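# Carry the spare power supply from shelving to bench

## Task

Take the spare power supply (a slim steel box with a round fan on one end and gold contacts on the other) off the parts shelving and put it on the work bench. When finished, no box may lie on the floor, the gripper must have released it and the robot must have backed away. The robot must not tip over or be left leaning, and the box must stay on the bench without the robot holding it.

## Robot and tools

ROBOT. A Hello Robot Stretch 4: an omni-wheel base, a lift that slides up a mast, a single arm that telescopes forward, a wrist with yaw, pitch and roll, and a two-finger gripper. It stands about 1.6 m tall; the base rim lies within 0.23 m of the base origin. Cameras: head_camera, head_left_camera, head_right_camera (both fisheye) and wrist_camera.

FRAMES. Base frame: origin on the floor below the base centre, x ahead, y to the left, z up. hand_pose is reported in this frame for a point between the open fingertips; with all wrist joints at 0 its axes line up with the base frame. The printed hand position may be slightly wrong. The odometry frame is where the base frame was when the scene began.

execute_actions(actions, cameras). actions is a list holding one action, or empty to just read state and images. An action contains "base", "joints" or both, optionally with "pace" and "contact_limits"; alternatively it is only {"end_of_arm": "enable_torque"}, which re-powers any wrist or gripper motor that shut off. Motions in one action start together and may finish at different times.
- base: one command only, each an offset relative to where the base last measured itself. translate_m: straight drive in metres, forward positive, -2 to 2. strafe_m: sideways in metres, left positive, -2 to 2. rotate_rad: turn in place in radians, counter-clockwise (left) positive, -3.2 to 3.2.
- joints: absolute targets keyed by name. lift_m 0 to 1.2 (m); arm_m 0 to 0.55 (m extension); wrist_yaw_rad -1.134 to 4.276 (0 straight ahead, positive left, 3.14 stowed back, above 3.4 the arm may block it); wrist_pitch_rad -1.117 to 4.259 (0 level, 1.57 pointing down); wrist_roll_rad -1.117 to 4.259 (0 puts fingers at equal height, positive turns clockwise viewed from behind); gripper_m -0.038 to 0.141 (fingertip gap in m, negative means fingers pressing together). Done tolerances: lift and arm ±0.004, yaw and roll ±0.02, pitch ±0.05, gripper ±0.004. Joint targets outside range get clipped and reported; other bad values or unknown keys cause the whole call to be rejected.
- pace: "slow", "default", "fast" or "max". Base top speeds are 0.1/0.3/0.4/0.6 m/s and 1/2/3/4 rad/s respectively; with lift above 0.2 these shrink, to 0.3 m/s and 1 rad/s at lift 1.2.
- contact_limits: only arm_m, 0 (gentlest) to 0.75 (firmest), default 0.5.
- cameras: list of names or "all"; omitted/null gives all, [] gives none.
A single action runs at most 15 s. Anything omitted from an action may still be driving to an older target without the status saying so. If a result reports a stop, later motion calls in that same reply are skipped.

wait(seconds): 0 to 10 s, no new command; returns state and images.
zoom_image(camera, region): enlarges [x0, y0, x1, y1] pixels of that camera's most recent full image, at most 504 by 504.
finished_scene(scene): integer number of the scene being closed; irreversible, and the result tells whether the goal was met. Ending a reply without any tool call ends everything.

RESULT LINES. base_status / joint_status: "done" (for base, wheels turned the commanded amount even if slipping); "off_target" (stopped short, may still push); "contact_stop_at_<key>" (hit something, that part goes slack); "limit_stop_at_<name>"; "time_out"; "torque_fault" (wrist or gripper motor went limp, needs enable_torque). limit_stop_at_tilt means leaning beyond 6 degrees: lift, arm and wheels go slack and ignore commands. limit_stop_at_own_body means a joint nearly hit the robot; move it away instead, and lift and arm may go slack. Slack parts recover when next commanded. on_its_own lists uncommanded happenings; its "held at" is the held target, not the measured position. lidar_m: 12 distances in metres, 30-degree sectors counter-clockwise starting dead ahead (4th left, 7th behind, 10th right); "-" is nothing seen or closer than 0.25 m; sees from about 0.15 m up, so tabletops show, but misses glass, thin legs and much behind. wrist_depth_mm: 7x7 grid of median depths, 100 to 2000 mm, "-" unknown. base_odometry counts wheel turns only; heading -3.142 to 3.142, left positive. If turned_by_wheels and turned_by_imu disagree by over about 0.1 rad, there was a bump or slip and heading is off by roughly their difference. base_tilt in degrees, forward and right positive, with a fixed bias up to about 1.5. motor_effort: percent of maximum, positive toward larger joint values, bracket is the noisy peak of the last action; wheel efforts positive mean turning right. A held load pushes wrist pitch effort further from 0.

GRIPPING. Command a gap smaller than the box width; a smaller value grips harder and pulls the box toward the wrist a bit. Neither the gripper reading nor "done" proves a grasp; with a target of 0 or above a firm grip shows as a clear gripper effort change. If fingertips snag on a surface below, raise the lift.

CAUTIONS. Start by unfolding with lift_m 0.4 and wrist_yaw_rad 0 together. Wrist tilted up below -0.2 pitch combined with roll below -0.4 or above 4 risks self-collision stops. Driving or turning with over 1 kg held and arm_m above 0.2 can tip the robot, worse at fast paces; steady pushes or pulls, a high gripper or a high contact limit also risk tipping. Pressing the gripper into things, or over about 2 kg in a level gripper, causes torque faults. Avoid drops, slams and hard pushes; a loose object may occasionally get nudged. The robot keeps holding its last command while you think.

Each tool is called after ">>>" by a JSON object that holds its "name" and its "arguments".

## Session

>>> {"name": "execute_actions", "arguments": {"actions": []}}

Scene clock: 0.00 s.
base_odometry: x=+0.000 y=+0.000 heading=+0.000 (m, m, rad; odometry frame)
turned_by_wheels: +0.000 (rad since the last result)
turned_by_imu: +0.000 (rad since the last result)
base_tilt: forward=-0.4 right=-0.5 (deg)
lidar_m: 1.93 1.43 1.27 1.31 1.92 1.80 1.55 1.72 2.59 1.18 0.75 0.68
base_status: not commanded
joint_positions: lift_m=+0.164 arm_m=-0.002 wrist_yaw_rad=+3.061 wrist_pitch_rad=+0.004 wrist_roll_rad=-0.015 gripper_m=+0.057
joint_status: not commanded
motor_effort: lift_m=+19 arm_m=-1 wrist_yaw_rad=-1 wrist_pitch_rad=-4 wrist_roll_rad=+0 gripper_m=-4 wheel_0=+0 wheel_1=+0 wheel_2=+0 (%)
hand_pose: x=-0.1118 y=+0.1103 z=+0.3411 quat_wxyz=(+0.040, -0.002, -0.007, +0.999) (m; base frame)
wrist_depth_mm: - 141 - 1921 1756 1661 1576 / - 132 - 1983 1808 1661 1537 / - 136 236 1983 1756 1661 1537 / 119 142 - - 1808 1661 1661 / - - 1863 1863 1756 1618 1537 / 1229 1255 200 1118 976 1118 1042 / 866 854 820 - 842 741 768
pictures: head_camera, head_left_camera, head_right_camera, wrist_camera
Images, in order (width x height): head_camera 420x560, head_left_camera 420x672, head_right_camera 420x672, wrist_camera 616x392.

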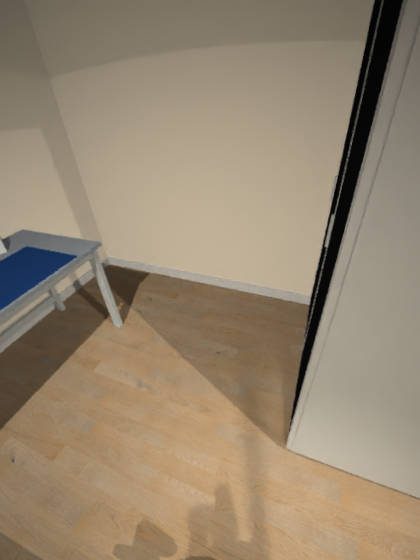

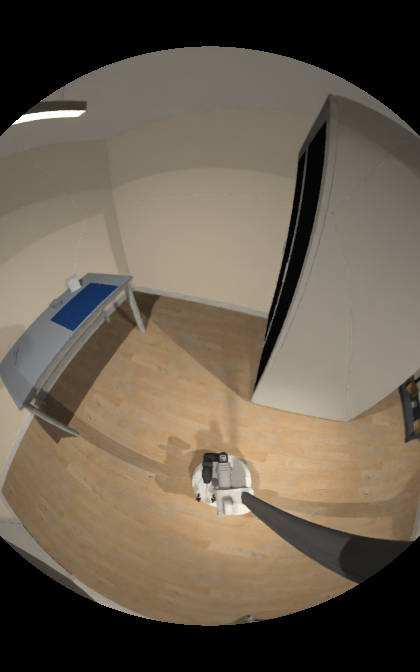

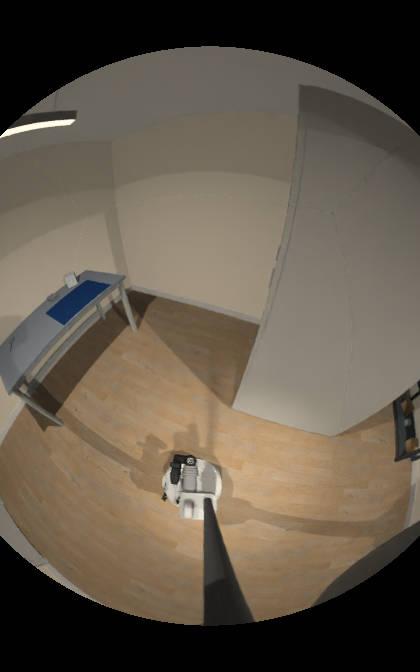

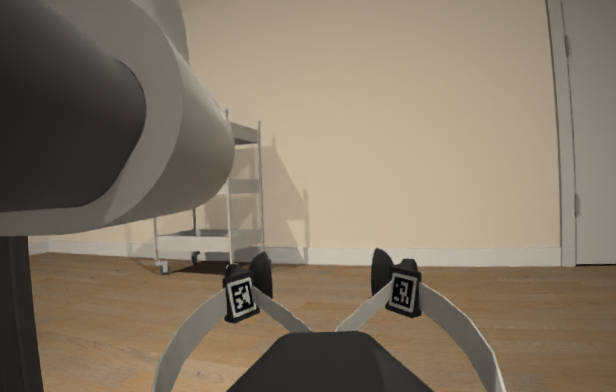

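>>> {"name": "execute_actions", "arguments": {"actions": [{"base": {"rotate_rad": -1.5}, "joints": {"lift_m": 0.4, "wrist_yaw_rad": 0}}]}}

Scene clock: 3.40 s.
base_odometry: x=+0.000 y=+0.000 heading=-1.500 (m, m, rad; odometry frame)
turned_by_wheels: -1.500 (rad since the last result)
turned_by_imu: -1.494 (rad since the last result)
base_tilt: forward=-0.5 right=-0.4 (deg)
lidar_m: 1.10 0.73 0.69 1.96 1.39 1.28 1.36 1.89 1.77 1.54 2.39 2.62
base_status: done
joint_positions: lift_m=+0.400 arm_m=-0.002 wrist_yaw_rad=+0.001 wrist_pitch_rad=+0.004 wrist_roll_rad=-0.015 gripper_m=+0.057
joint_status: all done
motor_effort: lift_m=+22(23) arm_m=-1(1) wrist_yaw_rad=-3(6) wrist_pitch_rad=-5(3) wrist_roll_rad=+0(1) gripper_m=-5(7) wheel_0=+1(6) wheel_1=+0(8) wheel_2=+0(7) (%)
hand_pose: x=+0.4573 y=-0.0873 z=+0.5768 quat_wxyz=(+1.000, -0.008, +0.002, +0.000) (m; base frame)
wrist_depth_mm: 640 768 - - - - 1921 / 627 778 - - - - 1921 / 627 778 - - - - 1863 / 627 768 1025 - - - 1863 / 627 768 976 - - - 1921 / 615 768 201 1708 1499 1708 1618 / 615 723 991 - 1308 1182 1205
pictures: head_camera, head_left_camera, head_right_camera, wrist_camera
Images, in order (width x height): head_camera 420x560, head_left_camera 420x672, head_right_camera 420x672, wrist_camera 616x392.

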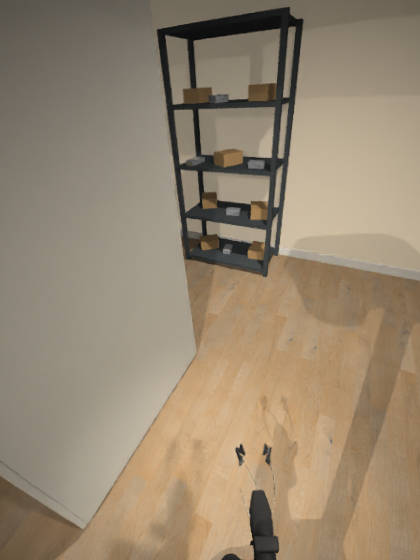

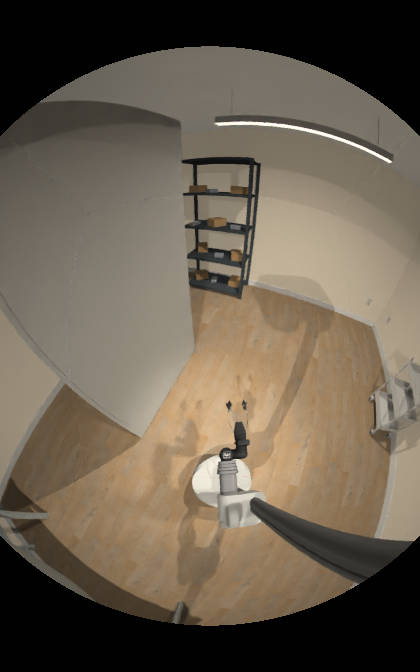

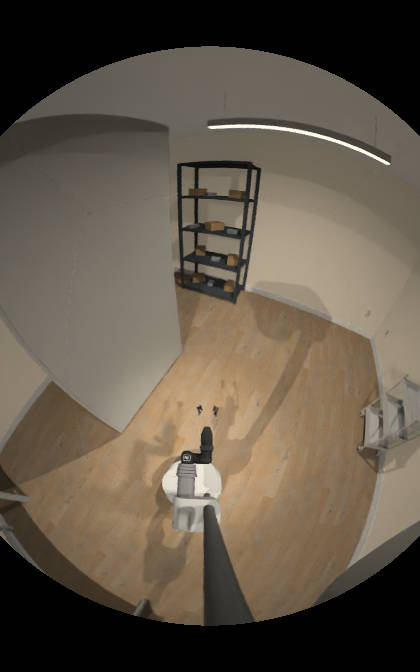

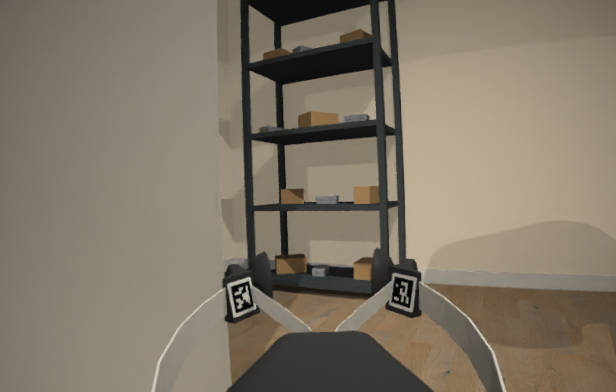

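>>> {"name": "zoom_image", "arguments": {"camera": "head_camera", "region": [150, 70, 310, 290]}}

Region (150, 70, 310, 290) of head_camera's 420x560 image, scaled by 2.291, with more detail than that image has; it fills the left 367 columns of this view, and the rest is white.

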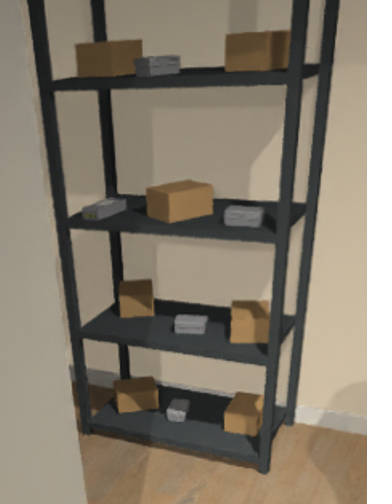

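>>> {"name": "execute_actions", "arguments": {"actions": [{"base": {"rotate_rad": -0.45}, "joints": {"lift_m": 0.2}}], "cameras": ["head_camera"]}}

>>> {"name": "execute_actions", "arguments": {"actions": [{"base": {"translate_m": 1.5}, "pace": "fast"}], "cameras": ["head_camera", "head_left_camera"]}}

Scene clock: 18.37 s.
base_odometry: x=+0.000 y=+0.000 heading=-1.950 (m, m, rad; odometry frame)
turned_by_wheels: -0.450 (rad since the last result)
turned_by_imu: -0.449 (rad since the last result)
base_tilt: forward=-0.5 right=-0.6 (deg)
lidar_m: 2.23 1.01 0.72 0.68 2.00 1.36 1.28 2.18 1.87 1.79 1.55 2.56
base_status: done
joint_positions: lift_m=+0.200 arm_m=-0.002 wrist_yaw_rad=+0.000 wrist_pitch_rad=+0.004 wrist_roll_rad=-0.015 gripper_m=+0.057
joint_status: all done
motor_effort: lift_m=+15(20) arm_m=-1(1) wrist_yaw_rad=-2(2) wrist_pitch_rad=-5(3) wrist_roll_rad=+0(0) gripper_m=-3(5) wheel_0=+2(5) wheel_1=+1(6) wheel_2=+1(7) (%)
hand_pose: x=+0.4572 y=-0.0874 z=+0.3774 quat_wxyz=(+1.000, -0.008, +0.002, +0.000) (m; base frame)
wrist_depth_mm: - - - - - - - / - - - - - - - / - - - - - - - / - - - - - - - / - - - - - - - / 1308 1336 200 1205 1025 1182 1118 / 917 917 891 - 904 809 831
pictures: head_camera
Images, in order (width x height): head_camera 420x560.

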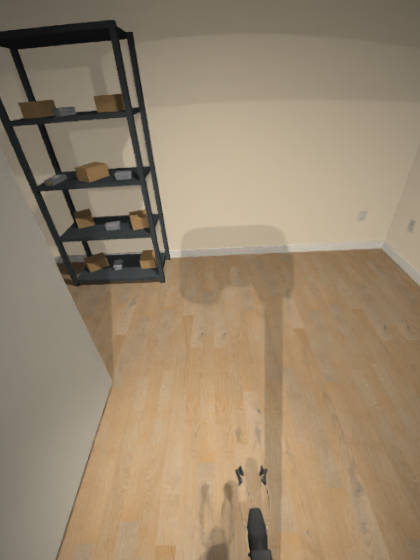

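Scene clock: 23.40 s.
base_odometry: x=-0.555 y=-1.394 heading=-1.950 (m, m, rad; odometry frame)
turned_by_wheels: +0.000 (rad since the last result)
turned_by_imu: +0.007 (rad since the last result)
base_tilt: forward=-0.4 right=-0.5 (deg)
lidar_m: 1.13 0.83 0.99 1.57 0.81 1.02 3.54 2.55 1.43 1.42 1.60 1.18
base_status: done
joint_positions: lift_m=+0.200 arm_m=-0.002 wrist_yaw_rad=+0.000 wrist_pitch_rad=+0.004 wrist_roll_rad=-0.015 gripper_m=+0.057
joint_status: not commanded
motor_effort: lift_m=+16(16) arm_m=+0(1) wrist_yaw_rad=-1(2) wrist_pitch_rad=-5(4) wrist_roll_rad=+0(0) gripper_m=-4(5) wheel_0=-1(9) wheel_1=-2(7) wheel_2=+1(12) (%)
hand_pose: x=+0.4572 y=-0.0874 z=+0.3773 quat_wxyz=(+1.000, -0.008, +0.002, +0.000) (m; base frame)
wrist_depth_mm: 917 917 917 904 904 891 917 / 917 917 917 917 904 878 891 / 917 917 904 917 904 904 891 / 931 931 917 891 904 891 904 / 931 931 917 917 917 904 904 / 931 917 201 917 891 891 891 / 878 891 878 - 904 798 831
pictures: head_camera, head_left_camera
Images, in order (width x height): head_camera 420x560, head_left_camera 420x672.

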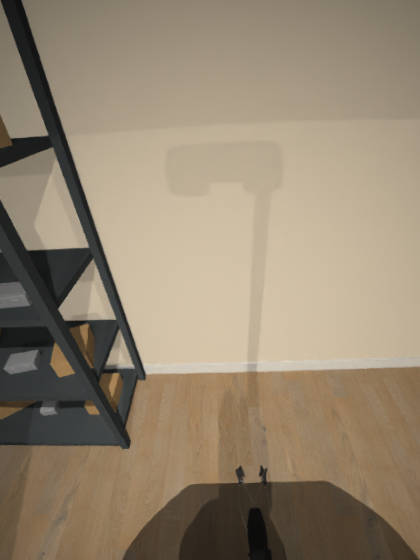

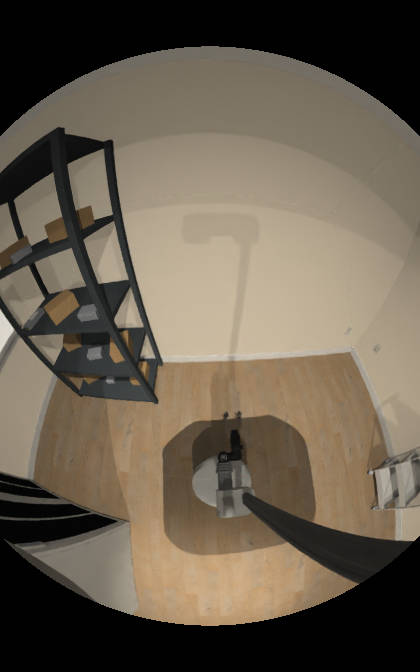

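>>> {"name": "execute_actions", "arguments": {"actions": [{"base": {"strafe_m": 1.0}, "joints": {"lift_m": 0.9}}]}}

Scene clock: 30.37 s.
base_odometry: x=+0.374 y=-1.764 heading=-1.950 (m, m, rad; odometry frame)
turned_by_wheels: +0.000 (rad since the last result)
turned_by_imu: +0.000 (rad since the last result)
base_tilt: forward=-0.5 right=-0.6 (deg)
lidar_m: 0.66 0.70 0.91 0.88 0.56 0.41 0.35 0.38 2.48 2.39 1.61 0.68
base_status: done
joint_positions: lift_m=+0.900 arm_m=-0.002 wrist_yaw_rad=+0.000 wrist_pitch_rad=+0.004 wrist_roll_rad=-0.015 gripper_m=+0.057
joint_status: all done
motor_effort: lift_m=+22(24) arm_m=-1(1) wrist_yaw_rad=-2(2) wrist_pitch_rad=-4(5) wrist_roll_rad=+0(0) gripper_m=-5(6) wheel_0=+1(8) wheel_1=+0(10) wheel_2=+0(0) (%)
hand_pose: x=+0.4572 y=-0.0874 z=+1.0769 quat_wxyz=(+1.000, -0.008, +0.002, +0.000) (m; base frame)
wrist_depth_mm: 597 615 634 654 661 683 904 / 946 878 917 917 917 891 917 / 946 931 931 917 917 904 699 / 946 931 931 931 931 931 904 / 946 732 564 569 668 559 904 / 484 492 201 462 459 455 459 / 946 960 960 - 931 931 904
pictures: head_camera, head_left_camera, head_right_camera, wrist_camera
Images, in order (width x height): head_camera 420x560, head_left_camera 420x672, head_right_camera 420x672, wrist_camera 616x392.

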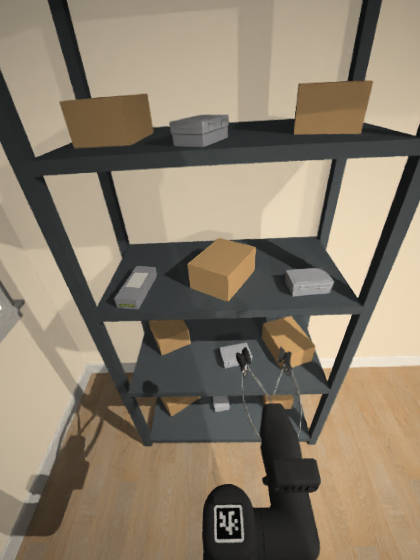

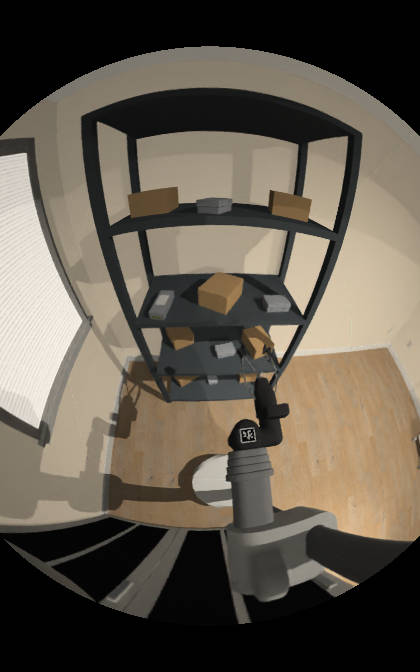

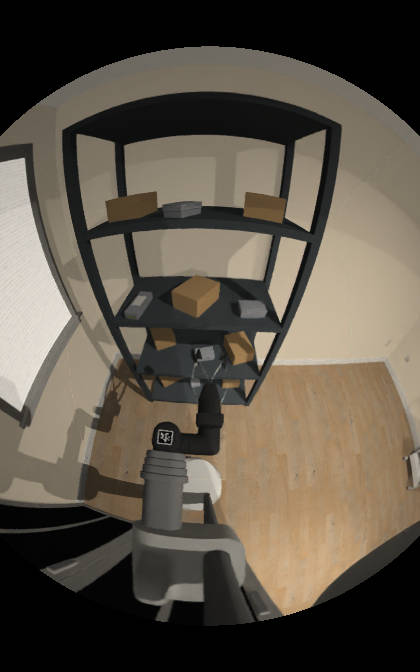

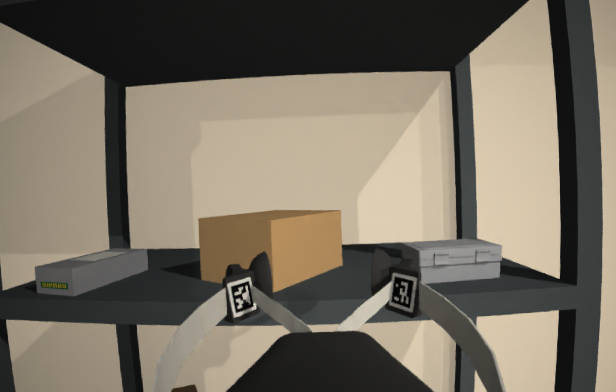

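>>> {"name": "zoom_image", "arguments": {"camera": "wrist_camera", "region": [0, 220, 200, 330]}}

>>> {"name": "zoom_image", "arguments": {"camera": "head_camera", "region": [60, 230, 260, 340]}}

Region (0, 220, 200, 330) of wrist_camera's 616x392 image, scaled by 2.520; it fills the top 277 rows of this view, and the rest is white.

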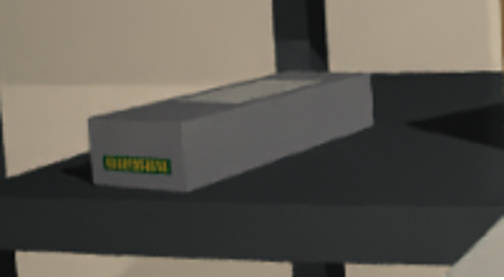

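Region (60, 230, 260, 340) of head_camera's 420x560 image, scaled by 2.520, with more detail than that image has; it fills the top 277 rows of this view, and the rest is white.

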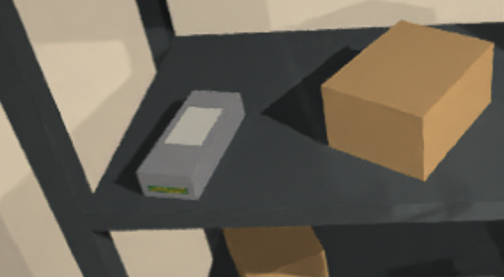

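>>> {"name": "execute_actions", "arguments": {"actions": [{"base": {"translate_m": 0.05}, "joints": {"lift_m": 1.09, "wrist_pitch_rad": 0.74, "gripper_m": 0.135}}], "cameras": []}}

>>> {"name": "execute_actions", "arguments": {"actions": [{"base": {"strafe_m": 0.36}}], "cameras": ["head_camera", "wrist_camera"]}}

Scene clock: 55.67 s.
base_odometry: x=+0.356 y=-1.810 heading=-1.950 (m, m, rad; odometry frame)
turned_by_wheels: +0.000 (rad since the last result)
turned_by_imu: -0.002 (rad since the last result)
base_tilt: forward=-0.5 right=-0.5 (deg)
lidar_m: 0.59 0.63 0.90 0.88 0.62 0.45 0.43 0.46 2.46 2.40 1.55 0.65
base_status: done
joint_positions: lift_m=+1.090 arm_m=-0.002 wrist_yaw_rad=+0.000 wrist_pitch_rad=+0.741 wrist_roll_rad=-0.015 gripper_m=+0.135
joint_status: all done
motor_effort: lift_m=+22(22) arm_m=-1(1) wrist_yaw_rad=-2(2) wrist_pitch_rad=-2(2) wrist_roll_rad=+0(0) gripper_m=-2(3) wheel_0=+1(7) wheel_1=+0(7) wheel_2=+1(7) (%)
hand_pose: x=+0.3815 y=-0.0874 z=+1.0731 quat_wxyz=(+0.932, -0.007, +0.362, +0.003) (m; base frame)
wrist_depth_mm: 820 788 504 535 750 788 820 / 854 597 496 535 525 496 891 / 488 496 488 496 488 480 477 / 1160 1160 991 1042 917 1182 554 / 723 976 904 866 831 647 1397 / 1281 809 788 798 778 778 1281 / 1255 1205 1160 - 1138 1138 1182
pictures: none
No camera images: the call's "cameras" was empty. Leave "cameras" out to get every camera's image.

Scene clock: 58.20 s.
base_odometry: x=+0.690 y=-1.943 heading=-1.949 (m, m, rad; odometry frame)
turned_by_wheels: +0.000 (rad since the last result)
turned_by_imu: +0.000 (rad since the last result)
base_tilt: forward=-0.5 right=-0.5 (deg)
lidar_m: 0.60 0.76 0.54 0.50 0.58 0.43 0.42 0.47 0.63 2.74 0.87 0.63
base_status: done
joint_positions: lift_m=+1.090 arm_m=-0.002 wrist_yaw_rad=+0.000 wrist_pitch_rad=+0.741 wrist_roll_rad=-0.015 gripper_m=+0.135
joint_status: not commanded
motor_effort: lift_m=+21(22) arm_m=-1(1) wrist_yaw_rad=-2(2) wrist_pitch_rad=-3(3) wrist_roll_rad=-1(1) gripper_m=+0(1) wheel_0=+1(11) wheel_1=-1(7) wheel_2=+0(0) (%)
hand_pose: x=+0.3815 y=-0.0874 z=+1.0732 quat_wxyz=(+0.932, -0.007, +0.362, +0.003) (m; base frame)
wrist_depth_mm: 820 809 798 750 732 496 683 / 866 917 569 535 574 496 544 / 854 1025 488 488 488 484 480 / 866 1138 1160 931 1025 991 866 / 842 1229 1281 891 878 842 820 / 842 1078 699 809 798 778 798 / 842 1098 1205 - 1160 1118 1042
pictures: head_camera, wrist_camera
Images, in order (width x height): head_camera 420x560, wrist_camera 616x392.

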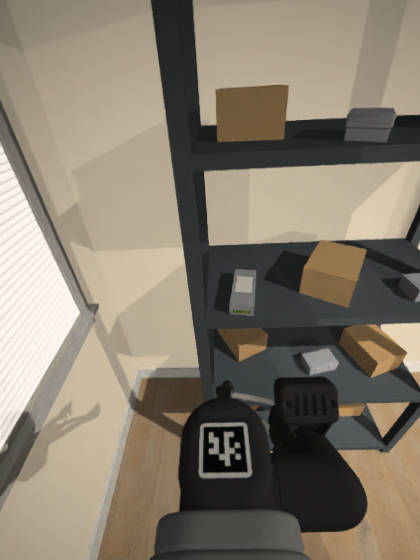

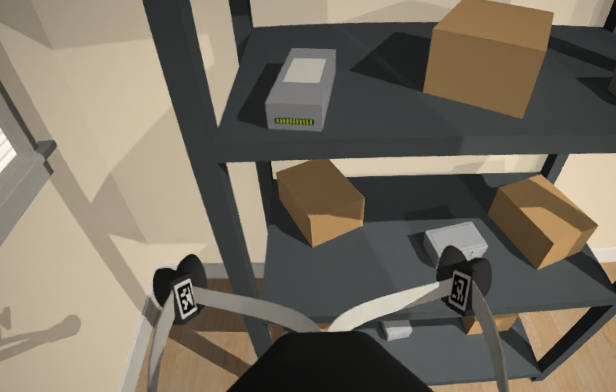

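>>> {"name": "execute_actions", "arguments": {"actions": [{"joints": {"arm_m": 0.2, "gripper_m": 0.115}, "contact_limits": {"arm_m": 0.25}}], "cameras": ["wrist_camera"]}}

Scene clock: 77.07 s.
base_odometry: x=+0.690 y=-1.943 heading=-1.949 (m, m, rad; odometry frame)
turned_by_wheels: +0.000 (rad since the last result)
turned_by_imu: -0.002 (rad since the last result)
base_tilt: forward=-0.6 right=-0.5 (deg)
lidar_m: 0.61 0.74 0.53 0.52 0.57 0.46 0.42 0.44 0.64 2.77 0.89 0.65
base_status: not commanded
joint_positions: lift_m=+1.090 arm_m=+0.199 wrist_yaw_rad=+0.000 wrist_pitch_rad=+0.742 wrist_roll_rad=-0.015 gripper_m=+0.115
joint_status: all done
motor_effort: lift_m=+21(21) arm_m=+5(4) wrist_yaw_rad=-3(2) wrist_pitch_rad=-3(1) wrist_roll_rad=+0(1) gripper_m=-2(0) wheel_0=+1(1) wheel_1=-1(0) wheel_2=+0(0) (%)
contact_limits: arm_m 0.25
hand_pose: x=+0.5827 y=-0.0874 z=+1.0732 quat_wxyz=(+0.932, -0.007, +0.362, +0.003) (m; base frame)
wrist_depth_mm: 188 634 634 647 634 627 627 / 204 676 683 580 574 544 362 / 759 258 517 415 466 379 332 / 854 277 413 342 389 384 357 / 854 336 345 336 338 336 336 / 831 1138 215 741 741 691 723 / 831 1098 530 - 715 683 683
pictures: wrist_camera
Images, in order (width x height): wrist_camera 616x392.

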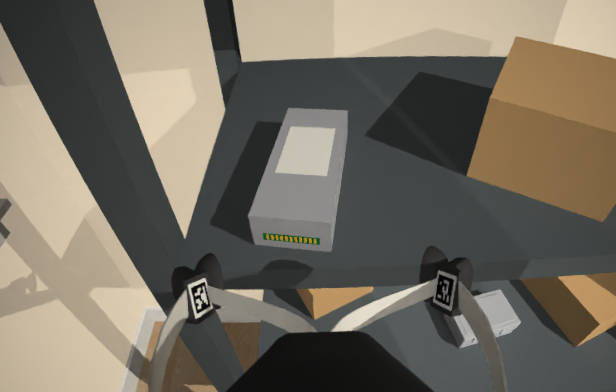

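>>> {"name": "execute_actions", "arguments": {"actions": [{"joints": {"arm_m": 0.385}, "contact_limits": {"arm_m": 0.2}}], "cameras": ["head_camera", "wrist_camera"]}}

Scene clock: 90.00 s.
base_odometry: x=+0.690 y=-1.943 heading=-1.949 (m, m, rad; odometry frame)
turned_by_wheels: +0.000 (rad since the last result)
turned_by_imu: -0.002 (rad since the last result)
base_tilt: forward=-0.6 right=-0.6 (deg)
lidar_m: 0.61 0.75 0.55 0.51 0.57 0.44 0.42 0.45 0.64 2.76 0.88 0.64
base_status: not commanded
joint_positions: lift_m=+1.090 arm_m=+0.384 wrist_yaw_rad=+0.000 wrist_pitch_rad=+0.742 wrist_roll_rad=-0.015 gripper_m=+0.115
joint_status: all done
motor_effort: lift_m=+21(21) arm_m=+5(4) wrist_yaw_rad=-2(2) wrist_pitch_rad=-3(2) wrist_roll_rad=+0(1) gripper_m=-1(2) wheel_0=+1(1) wheel_1=-1(0) wheel_2=+0(0) (%)
contact_limits: arm_m 0.2
hand_pose: x=+0.7677 y=-0.0874 z=+1.0732 quat_wxyz=(+0.932, -0.007, +0.362, +0.003) (m; base frame)
wrist_depth_mm: 462 466 449 466 466 462 459 / 508 517 496 517 517 512 508 / 580 580 496 469 462 459 455 / 661 668 413 397 387 382 382 / 759 768 347 293 329 332 317 / 854 931 215 256 281 281 272 / 831 1042 268 - 267 257 -
pictures: head_camera, wrist_camera
Images, in order (width x height): head_camera 420x560, wrist_camera 616x392.

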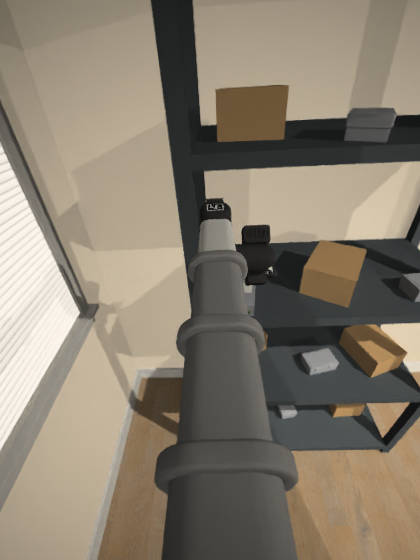

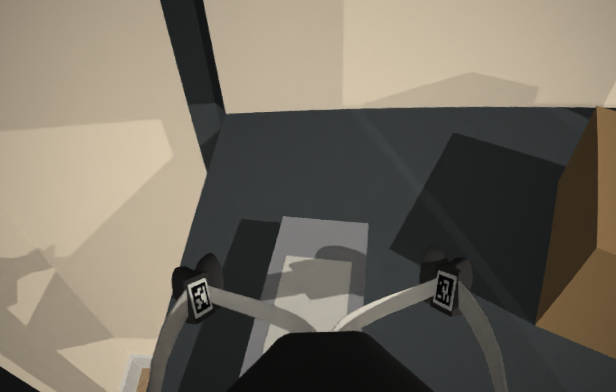

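>>> {"name": "execute_actions", "arguments": {"actions": [{"base": {"strafe_m": 0.01}, "joints": {"lift_m": 1.05}, "pace": "slow"}], "cameras": ["wrist_camera"]}}

Scene clock: 94.97 s.
base_odometry: x=+0.700 y=-1.947 heading=-1.950 (m, m, rad; odometry frame)
turned_by_wheels: +0.000 (rad since the last result)
turned_by_imu: -0.002 (rad since the last result)
base_tilt: forward=-0.7 right=-0.6 (deg)
lidar_m: 0.61 0.74 0.52 0.50 0.57 0.46 0.42 0.44 0.65 2.77 0.90 0.64
base_status: done
joint_positions: lift_m=+1.050 arm_m=+0.384 wrist_yaw_rad=+0.000 wrist_pitch_rad=+0.742 wrist_roll_rad=-0.015 gripper_m=+0.115
joint_status: all done
motor_effort: lift_m=+15(20) arm_m=+6(6) wrist_yaw_rad=-1(2) wrist_pitch_rad=-4(3) wrist_roll_rad=+0(0) gripper_m=-2(1) wheel_0=-1(6) wheel_1=-1(6) wheel_2=+0(0) (%)
hand_pose: x=+0.7677 y=-0.0874 z=+1.0336 quat_wxyz=(+0.932, -0.007, +0.362, +0.003) (m; base frame)
wrist_depth_mm: 462 469 452 469 466 466 462 / 517 521 484 492 492 484 484 / 585 574 424 402 397 392 389 / 668 668 345 290 332 327 324 / 759 768 296 242 253 285 281 / 820 917 204 213 223 239 245 / 820 960 229 - 229 220 -
pictures: wrist_camera
Images, in order (width x height): wrist_camera 616x392.

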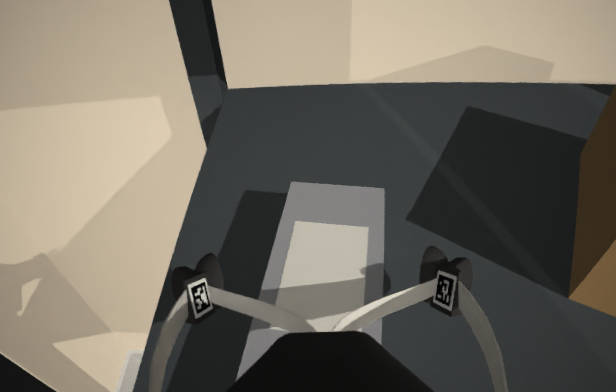

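>>> {"name": "execute_actions", "arguments": {"actions": [{"joints": {"lift_m": 1.027}, "pace": "slow"}], "cameras": ["wrist_camera"]}}

Scene clock: 99.90 s.
base_odometry: x=+0.700 y=-1.947 heading=-1.950 (m, m, rad; odometry frame)
turned_by_wheels: +0.000 (rad since the last result)
turned_by_imu: -0.002 (rad since the last result)
base_tilt: forward=-0.5 right=-0.6 (deg)
lidar_m: 0.60 0.74 0.52 0.50 0.55 0.46 0.40 0.44 0.63 2.78 0.87 0.66
base_status: not commanded
joint_positions: lift_m=+1.027 arm_m=+0.384 wrist_yaw_rad=+0.000 wrist_pitch_rad=+0.742 wrist_roll_rad=-0.015 gripper_m=+0.115
joint_status: all done
motor_effort: lift_m=+15(15) arm_m=+5(5) wrist_yaw_rad=-1(3) wrist_pitch_rad=-3(3) wrist_roll_rad=-1(0) gripper_m=-2(3) wheel_0=-1(1) wheel_1=-1(1) wheel_2=+0(0) (%)
hand_pose: x=+0.7677 y=-0.0874 z=+1.0107 quat_wxyz=(+0.932, -0.007, +0.362, +0.003) (m; base frame)
wrist_depth_mm: 462 462 452 466 466 462 466 / 508 512 459 452 439 436 436 / 580 574 382 364 357 353 349 / 668 661 309 250 285 296 293 / 768 768 267 214 224 256 253 / 820 878 195 188 195 216 224 / 820 213 207 - 204 199 -
pictures: wrist_camera
Images, in order (width x height): wrist_camera 616x392.

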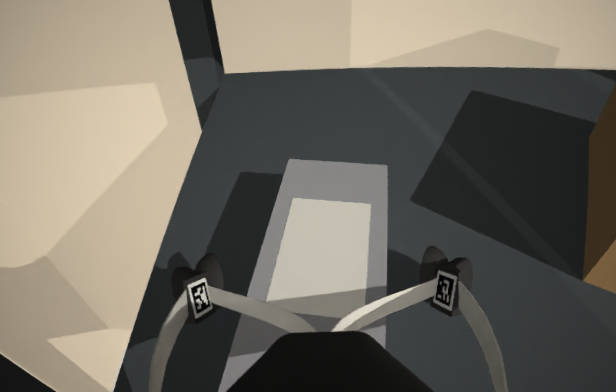

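>>> {"name": "execute_actions", "arguments": {"actions": [{"joints": {"gripper_m": 0.02}}], "cameras": ["wrist_camera"]}}

Scene clock: 103.10 s.
base_odometry: x=+0.700 y=-1.947 heading=-1.950 (m, m, rad; odometry frame)
turned_by_wheels: +0.000 (rad since the last result)
turned_by_imu: -0.001 (rad since the last result)
base_tilt: forward=-0.5 right=-0.5 (deg)
lidar_m: 0.60 0.75 0.54 0.52 0.57 0.44 0.42 0.46 0.60 2.79 0.89 0.64
base_status: not commanded
joint_positions: lift_m=+1.027 arm_m=+0.384 wrist_yaw_rad=+0.000 wrist_pitch_rad=+0.748 wrist_roll_rad=-0.015 gripper_m=+0.021
joint_status: all done
motor_effort: lift_m=+18(18) arm_m=+5(5) wrist_yaw_rad=-3(4) wrist_pitch_rad=-21(22) wrist_roll_rad=-1(0) gripper_m=-29(27) wheel_0=-1(1) wheel_1=-1(0) wheel_2=+0(0) (%)
hand_pose: x=+0.7666 y=-0.0873 z=+1.0091 quat_wxyz=(+0.931, -0.007, +0.365, +0.003) (m; base frame)
wrist_depth_mm: 466 469 455 473 466 466 466 / 512 512 455 433 427 421 421 / 580 580 370 351 345 342 340 / 668 676 303 236 283 289 286 / 768 759 260 204 208 250 246 / 809 891 183 178 181 208 219 / 820 204 198 - 200 195 -
pictures: wrist_camera
Images, in order (width x height): wrist_camera 616x392.

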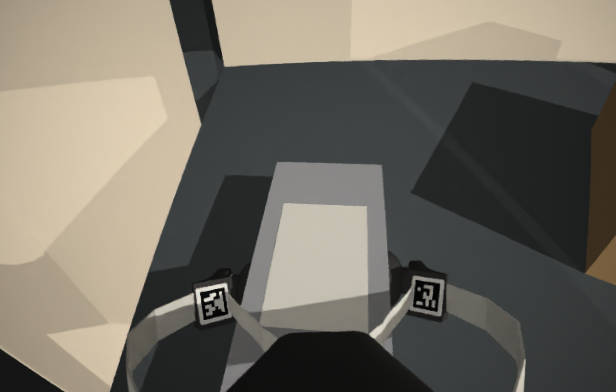

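Gripped firmly. Lift off the shelf, then retract.

>>> {"name": "execute_actions", "arguments": {"actions": [{"joints": {"lift_m": 1.07}, "pace": "slow"}], "cameras": ["wrist_camera"]}}

>>> {"name": "execute_actions", "arguments": {"actions": [{"joints": {"arm_m": 0.0}}], "cameras": ["head_camera", "wrist_camera"]}}

Scene clock: 105.97 s.
base_odometry: x=+0.700 y=-1.947 heading=-1.950 (m, m, rad; odometry frame)
turned_by_wheels: +0.000 (rad since the last result)
turned_by_imu: -0.001 (rad since the last result)
base_tilt: forward=-0.6 right=-0.5 (deg)
lidar_m: 0.62 0.75 0.52 0.51 0.55 0.46 0.41 0.44 0.63 2.74 0.89 0.63
base_status: not commanded
joint_positions: lift_m=+1.069 arm_m=+0.384 wrist_yaw_rad=+0.000 wrist_pitch_rad=+0.748 wrist_roll_rad=-0.015 gripper_m=+0.021
joint_status: all done
motor_effort: lift_m=+25(27) arm_m=+5(5) wrist_yaw_rad=-3(3) wrist_pitch_rad=-21(20) wrist_roll_rad=-2(1) gripper_m=-26(27) wheel_0=-1(1) wheel_1=+0(1) wheel_2=+0(0) (%)
hand_pose: x=+0.7666 y=-0.0873 z=+1.0515 quat_wxyz=(+0.931, -0.007, +0.365, +0.003) (m; base frame)
wrist_depth_mm: 466 469 452 469 473 466 466 / 512 512 492 496 496 492 492 / 585 585 466 421 415 407 407 / 676 676 373 236 340 343 343 / 778 798 312 203 208 300 293 / 820 931 183 178 180 252 259 / 842 257 238 - 239 235 -
pictures: wrist_camera
Images, in order (width x height): wrist_camera 616x392.

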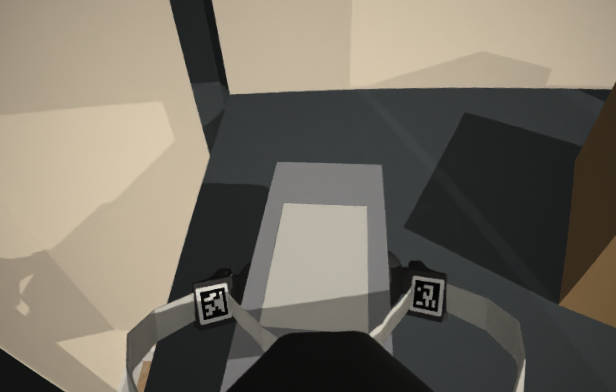

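Scene clock: 108.20 s.
base_odometry: x=+0.700 y=-1.947 heading=-1.950 (m, m, rad; odometry frame)
turned_by_wheels: +0.000 (rad since the last result)
turned_by_imu: -0.001 (rad since the last result)
base_tilt: forward=-0.5 right=-0.5 (deg)
lidar_m: 0.43 0.75 0.54 0.52 0.57 0.45 0.43 0.45 0.64 2.76 0.90 0.64
base_status: not commanded
joint_positions: lift_m=+1.069 arm_m=+0.001 wrist_yaw_rad=+0.000 wrist_pitch_rad=+0.748 wrist_roll_rad=-0.015 gripper_m=+0.021
joint_status: all done
motor_effort: lift_m=+25(25) arm_m=-5(5) wrist_yaw_rad=-1(3) wrist_pitch_rad=-21(23) wrist_roll_rad=-1(1) gripper_m=-25(29) wheel_0=-1(1) wheel_1=+0(0) wheel_2=+0(0) (%)
hand_pose: x=+0.3832 y=-0.0875 z=+1.0514 quat_wxyz=(+0.931, -0.007, +0.365, +0.003) (m; base frame)
wrist_depth_mm: 809 820 759 668 661 462 433 / 842 917 492 521 521 484 488 / 854 1042 477 473 473 1042 991 / 854 1138 1138 236 960 946 842 / 842 1205 1308 203 207 831 798 / 831 1042 184 178 180 750 1205 / 820 1025 1138 - 1098 1098 1042
pictures: head_camera, wrist_camera
Images, in order (width x height): head_camera 420x560, wrist_camera 616x392.

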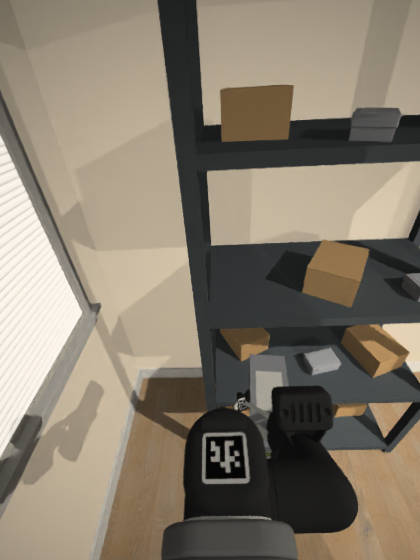

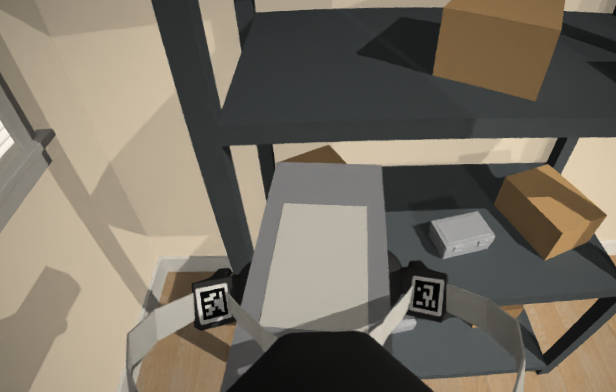

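>>> {"name": "execute_actions", "arguments": {"actions": [{"base": {"strafe_m": -1.12}, "joints": {"lift_m": 0.2}}], "cameras": []}}

>>> {"name": "execute_actions", "arguments": {"actions": [{"base": {"rotate_rad": -3.14}}], "cameras": ["head_camera", "wrist_camera"]}}

Scene clock: 129.00 s.
base_odometry: x=-0.341 y=-1.533 heading=-1.950 (m, m, rad; odometry frame)
turned_by_wheels: +0.000 (rad since the last result)
turned_by_imu: -0.006 (rad since the last result)
base_tilt: forward=-0.5 right=-0.5 (deg)
lidar_m: 1.07 0.67 0.89 1.61 0.63 0.66 3.60 2.88 1.68 1.64 1.54 1.12
base_status: done
joint_positions: lift_m=+0.200 arm_m=+0.001 wrist_yaw_rad=+0.000 wrist_pitch_rad=+0.748 wrist_roll_rad=-0.015 gripper_m=+0.021
joint_status: all done
motor_effort: lift_m=+19(23) arm_m=-5(5) wrist_yaw_rad=-2(3) wrist_pitch_rad=-22(23) wrist_roll_rad=-1(0) gripper_m=-27(28) wheel_0=-1(9) wheel_1=+1(9) wheel_2=+0(0) (%)
hand_pose: x=+0.3833 y=-0.0874 z=+0.1819 quat_wxyz=(+0.931, -0.007, +0.365, +0.003) (m; base frame)
wrist_depth_mm: 661 798 798 798 809 809 809 / 615 750 798 768 759 759 750 / 488 654 647 627 621 615 603 / 525 549 544 236 504 521 512 / 477 473 469 203 208 449 442 / 413 410 183 178 181 375 387 / 373 366 357 - 357 349 353
pictures: none
No camera images: the call's "cameras" was empty. Leave "cameras" out to get every camera's image.

Scene clock: 131.87 s.
base_odometry: x=-0.341 y=-1.533 heading=+1.194 (m, m, rad; odometry frame)
turned_by_wheels: -3.140 (rad since the last result)
turned_by_imu: -3.126 (rad since the last result)
base_tilt: forward=-0.4 right=-0.5 (deg)
lidar_m: 2.83 2.91 1.71 1.65 1.55 1.13 1.08 0.66 0.91 1.60 0.65 0.62
base_status: done
joint_positions: lift_m=+0.200 arm_m=+0.001 wrist_yaw_rad=+0.000 wrist_pitch_rad=+0.748 wrist_roll_rad=-0.015 gripper_m=+0.021
joint_status: not commanded
motor_effort: lift_m=+19(19) arm_m=-5(5) wrist_yaw_rad=-2(5) wrist_pitch_rad=-22(23) wrist_roll_rad=+0(0) gripper_m=-27(26) wheel_0=+0(5) wheel_1=+0(7) wheel_2=+0(7) (%)
hand_pose: x=+0.3834 y=-0.0874 z=+0.1820 quat_wxyz=(+0.931, -0.007, +0.365, +0.003) (m; base frame)
wrist_depth_mm: 1098 1098 1025 976 960 741 535 / 842 831 798 778 759 723 539 / 683 661 640 627 621 609 559 / 559 549 539 236 508 517 508 / 477 473 469 203 207 449 439 / 413 413 184 178 181 375 387 / 375 366 353 - 359 351 349
pictures: head_camera, wrist_camera
Images, in order (width x height): head_camera 420x560, wrist_camera 616x392.

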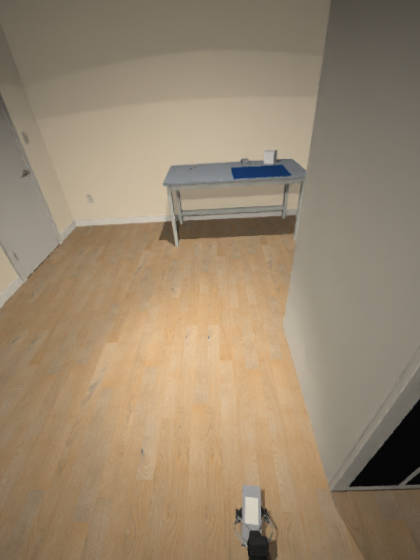

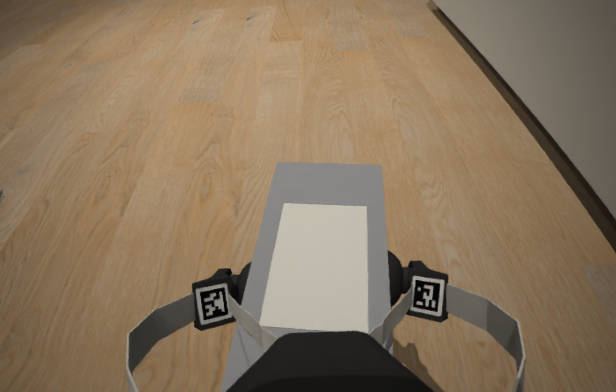

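>>> {"name": "execute_actions", "arguments": {"actions": [{"base": {"translate_m": 2.0}, "joints": {"lift_m": 0.9}, "pace": "fast"}], "cameras": ["head_camera", "wrist_camera"]}}

Scene clock: 144.07 s.
base_odometry: x=+0.396 y=+0.327 heading=+1.193 (m, m, rad; odometry frame)
turned_by_wheels: +0.000 (rad since the last result)
turned_by_imu: +0.009 (rad since the last result)
base_tilt: forward=-0.5 right=-0.5 (deg)
lidar_m: 0.44 0.87 2.10 2.03 1.99 2.97 2.66 0.68 0.67 1.67 1.20 0.90
base_status: done
joint_positions: lift_m=+0.899 arm_m=+0.001 wrist_yaw_rad=+0.000 wrist_pitch_rad=+0.748 wrist_roll_rad=-0.015 gripper_m=+0.021
joint_status: all done
motor_effort: lift_m=+25(25) arm_m=-5(6) wrist_yaw_rad=-2(1) wrist_pitch_rad=-21(25) wrist_roll_rad=+0(0) gripper_m=-28(27) wheel_0=-1(7) wheel_1=-1(6) wheel_2=+0(11) (%)
hand_pose: x=+0.3833 y=-0.0874 z=+0.8815 quat_wxyz=(+0.931, -0.007, +0.365, +0.003) (m; base frame)
wrist_depth_mm: 1308 904 866 831 809 778 778 / 723 699 699 683 699 691 683 / 798 1661 1618 1537 1576 1576 1618 / 1618 1499 1499 236 1430 1464 1499 / 1366 1281 1336 204 208 1281 1255 / 1182 1160 184 178 181 1060 1098 / 1025 1025 1008 - 1025 991 1008
pictures: head_camera, wrist_camera
Images, in order (width x height): head_camera 420x560, wrist_camera 616x392.

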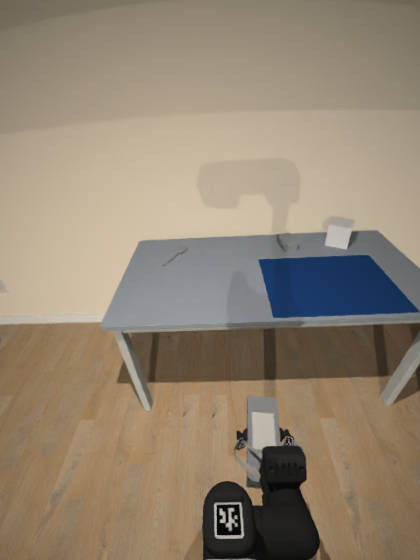

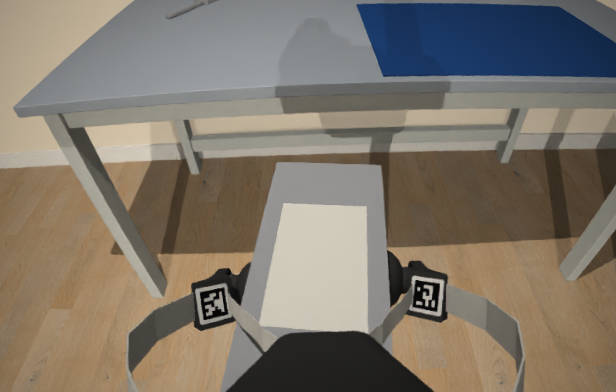

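>>> {"name": "execute_actions", "arguments": {"actions": [{"base": {"strafe_m": -0.42}}], "cameras": []}}

>>> {"name": "execute_actions", "arguments": {"actions": [{"base": {"translate_m": 0.4}}], "cameras": ["head_camera", "wrist_camera"]}}

Scene clock: 150.40 s.
base_odometry: x=+0.786 y=+0.172 heading=+1.193 (m, m, rad; odometry frame)
turned_by_wheels: +0.000 (rad since the last result)
turned_by_imu: -0.003 (rad since the last result)
base_tilt: forward=-0.5 right=-0.4 (deg)
lidar_m: 0.45 0.90 1.21 2.44 2.38 3.21 0.47 0.50 0.69 1.27 1.32 0.86
base_status: done
joint_positions: lift_m=+0.900 arm_m=+0.001 wrist_yaw_rad=+0.000 wrist_pitch_rad=+0.748 wrist_roll_rad=-0.015 gripper_m=+0.021
joint_status: not commanded
motor_effort: lift_m=+25(25) arm_m=-5(5) wrist_yaw_rad=-2(1) wrist_pitch_rad=-20(22) wrist_roll_rad=+0(0) gripper_m=-28(25) wheel_0=+0(9) wheel_1=+1(5) wheel_2=+0(0) (%)
hand_pose: x=+0.3833 y=-0.0874 z=+0.8815 quat_wxyz=(+0.931, -0.007, +0.365, +0.003) (m; base frame)
wrist_depth_mm: 917 917 854 820 809 768 1308 / 715 699 691 676 691 699 699 / 1661 1537 1661 1661 1537 1618 1576 / 1537 1576 1499 236 1430 1430 1464 / 1366 1308 1308 204 207 1229 1255 / 1182 1160 183 178 181 1078 1098 / 1078 1042 1025 - 1008 991 1008
pictures: none
No camera images: the call's "cameras" was empty. Leave "cameras" out to get every camera's image.

Scene clock: 153.23 s.
base_odometry: x=+0.933 y=+0.544 heading=+1.194 (m, m, rad; odometry frame)
turned_by_wheels: +0.000 (rad since the last result)
turned_by_imu: +0.001 (rad since the last result)
base_tilt: forward=-0.5 right=-0.5 (deg)
lidar_m: 0.43 0.47 0.64 2.41 2.57 3.58 0.86 0.91 1.29 1.26 0.64 0.46
base_status: done
joint_positions: lift_m=+0.900 arm_m=+0.001 wrist_yaw_rad=+0.000 wrist_pitch_rad=+0.748 wrist_roll_rad=-0.015 gripper_m=+0.021
joint_status: not commanded
motor_effort: lift_m=+25(25) arm_m=-4(5) wrist_yaw_rad=-2(2) wrist_pitch_rad=-21(21) wrist_roll_rad=+0(0) gripper_m=-27(28) wheel_0=-1(2) wheel_1=+1(4) wheel_2=+0(8) (%)
hand_pose: x=+0.3833 y=-0.0874 z=+0.8815 quat_wxyz=(+0.931, -0.007, +0.365, +0.003) (m; base frame)
wrist_depth_mm: 931 917 831 798 741 788 946 / 707 691 661 647 634 640 634 / 564 549 535 525 517 512 508 / 469 455 449 236 424 430 427 / 399 392 389 204 208 373 370 / 1138 1138 184 178 180 1078 1098 / 1060 1042 1008 - 1025 1008 647
pictures: head_camera, wrist_camera
Images, in order (width x height): head_camera 420x560, wrist_camera 616x392.

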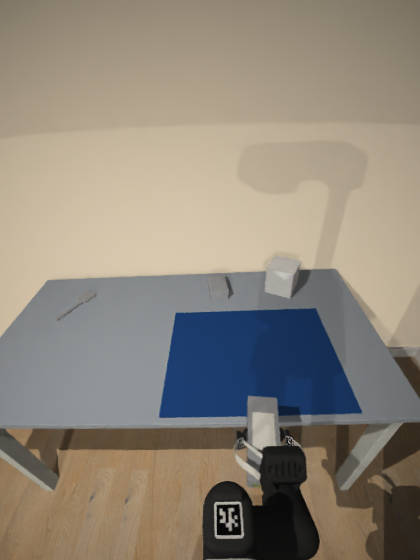

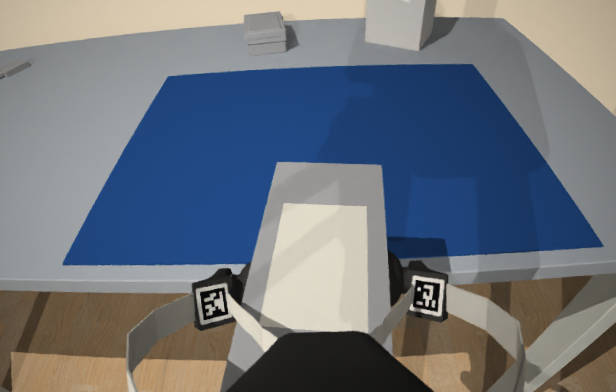

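>>> {"name": "execute_actions", "arguments": {"actions": []}}

Scene clock: 161.00 s.
base_odometry: x=+0.933 y=+0.544 heading=+1.194 (m, m, rad; odometry frame)
turned_by_wheels: +0.000 (rad since the last result)
turned_by_imu: -0.001 (rad since the last result)
base_tilt: forward=-0.4 right=-0.5 (deg)
lidar_m: 0.42 0.46 0.65 2.42 2.57 3.61 0.86 0.89 1.28 1.26 0.64 0.47
base_status: done
joint_positions: lift_m=+0.900 arm_m=+0.001 wrist_yaw_rad=+0.000 wrist_pitch_rad=+0.748 wrist_roll_rad=-0.015 gripper_m=+0.021
joint_status: not commanded
motor_effort: lift_m=+24(25) arm_m=-4(5) wrist_yaw_rad=-2(2) wrist_pitch_rad=-21(21) wrist_roll_rad=-1(0) gripper_m=-28(28) wheel_0=-1(2) wheel_1=+1(4) wheel_2=+0(8) (%)
hand_pose: x=+0.3833 y=-0.0874 z=+0.8815 quat_wxyz=(+0.931, -0.007, +0.365, +0.003) (m; base frame)
wrist_depth_mm: 931 891 831 809 741 788 931 / 723 691 661 647 627 627 621 / 569 544 530 525 521 508 504 / 466 455 449 236 418 427 427 / 397 389 389 204 208 373 368 / 1138 1098 184 179 180 1060 1098 / 1060 1025 1025 - 1008 1025 640
pictures: head_camera, head_left_camera, head_right_camera, wrist_camera
Images, in order (width x height): head_camera 420x560, head_left_camera 420x672, head_right_camera 420x672, wrist_camera 616x392.

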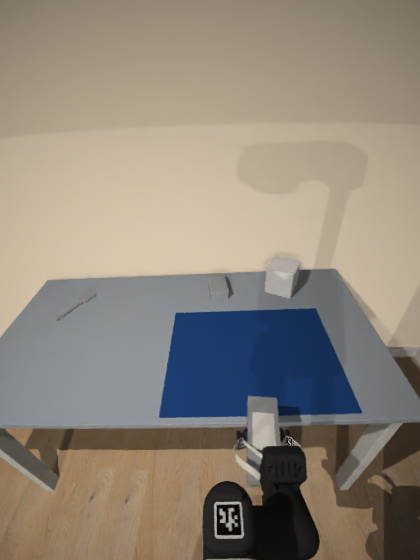

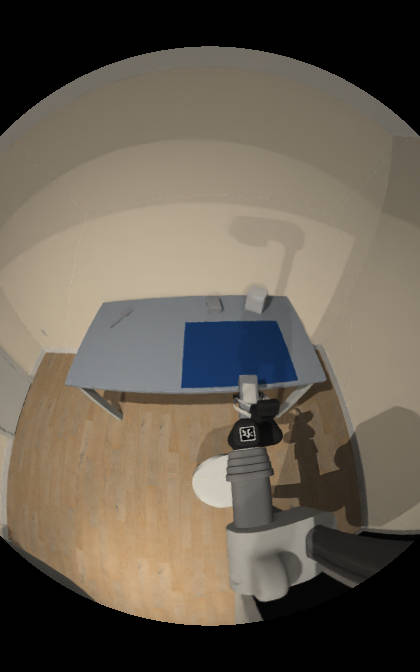

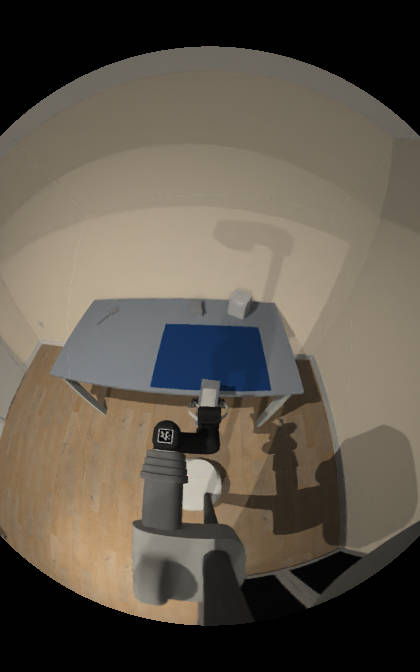

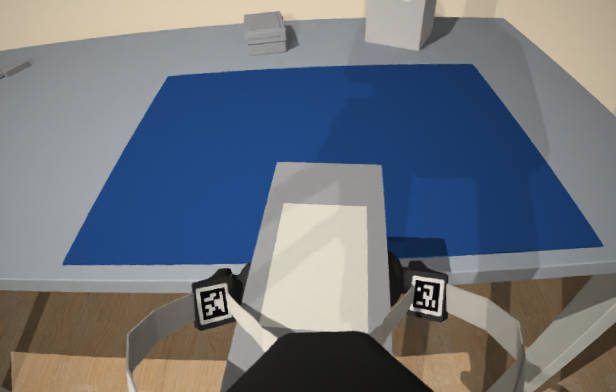

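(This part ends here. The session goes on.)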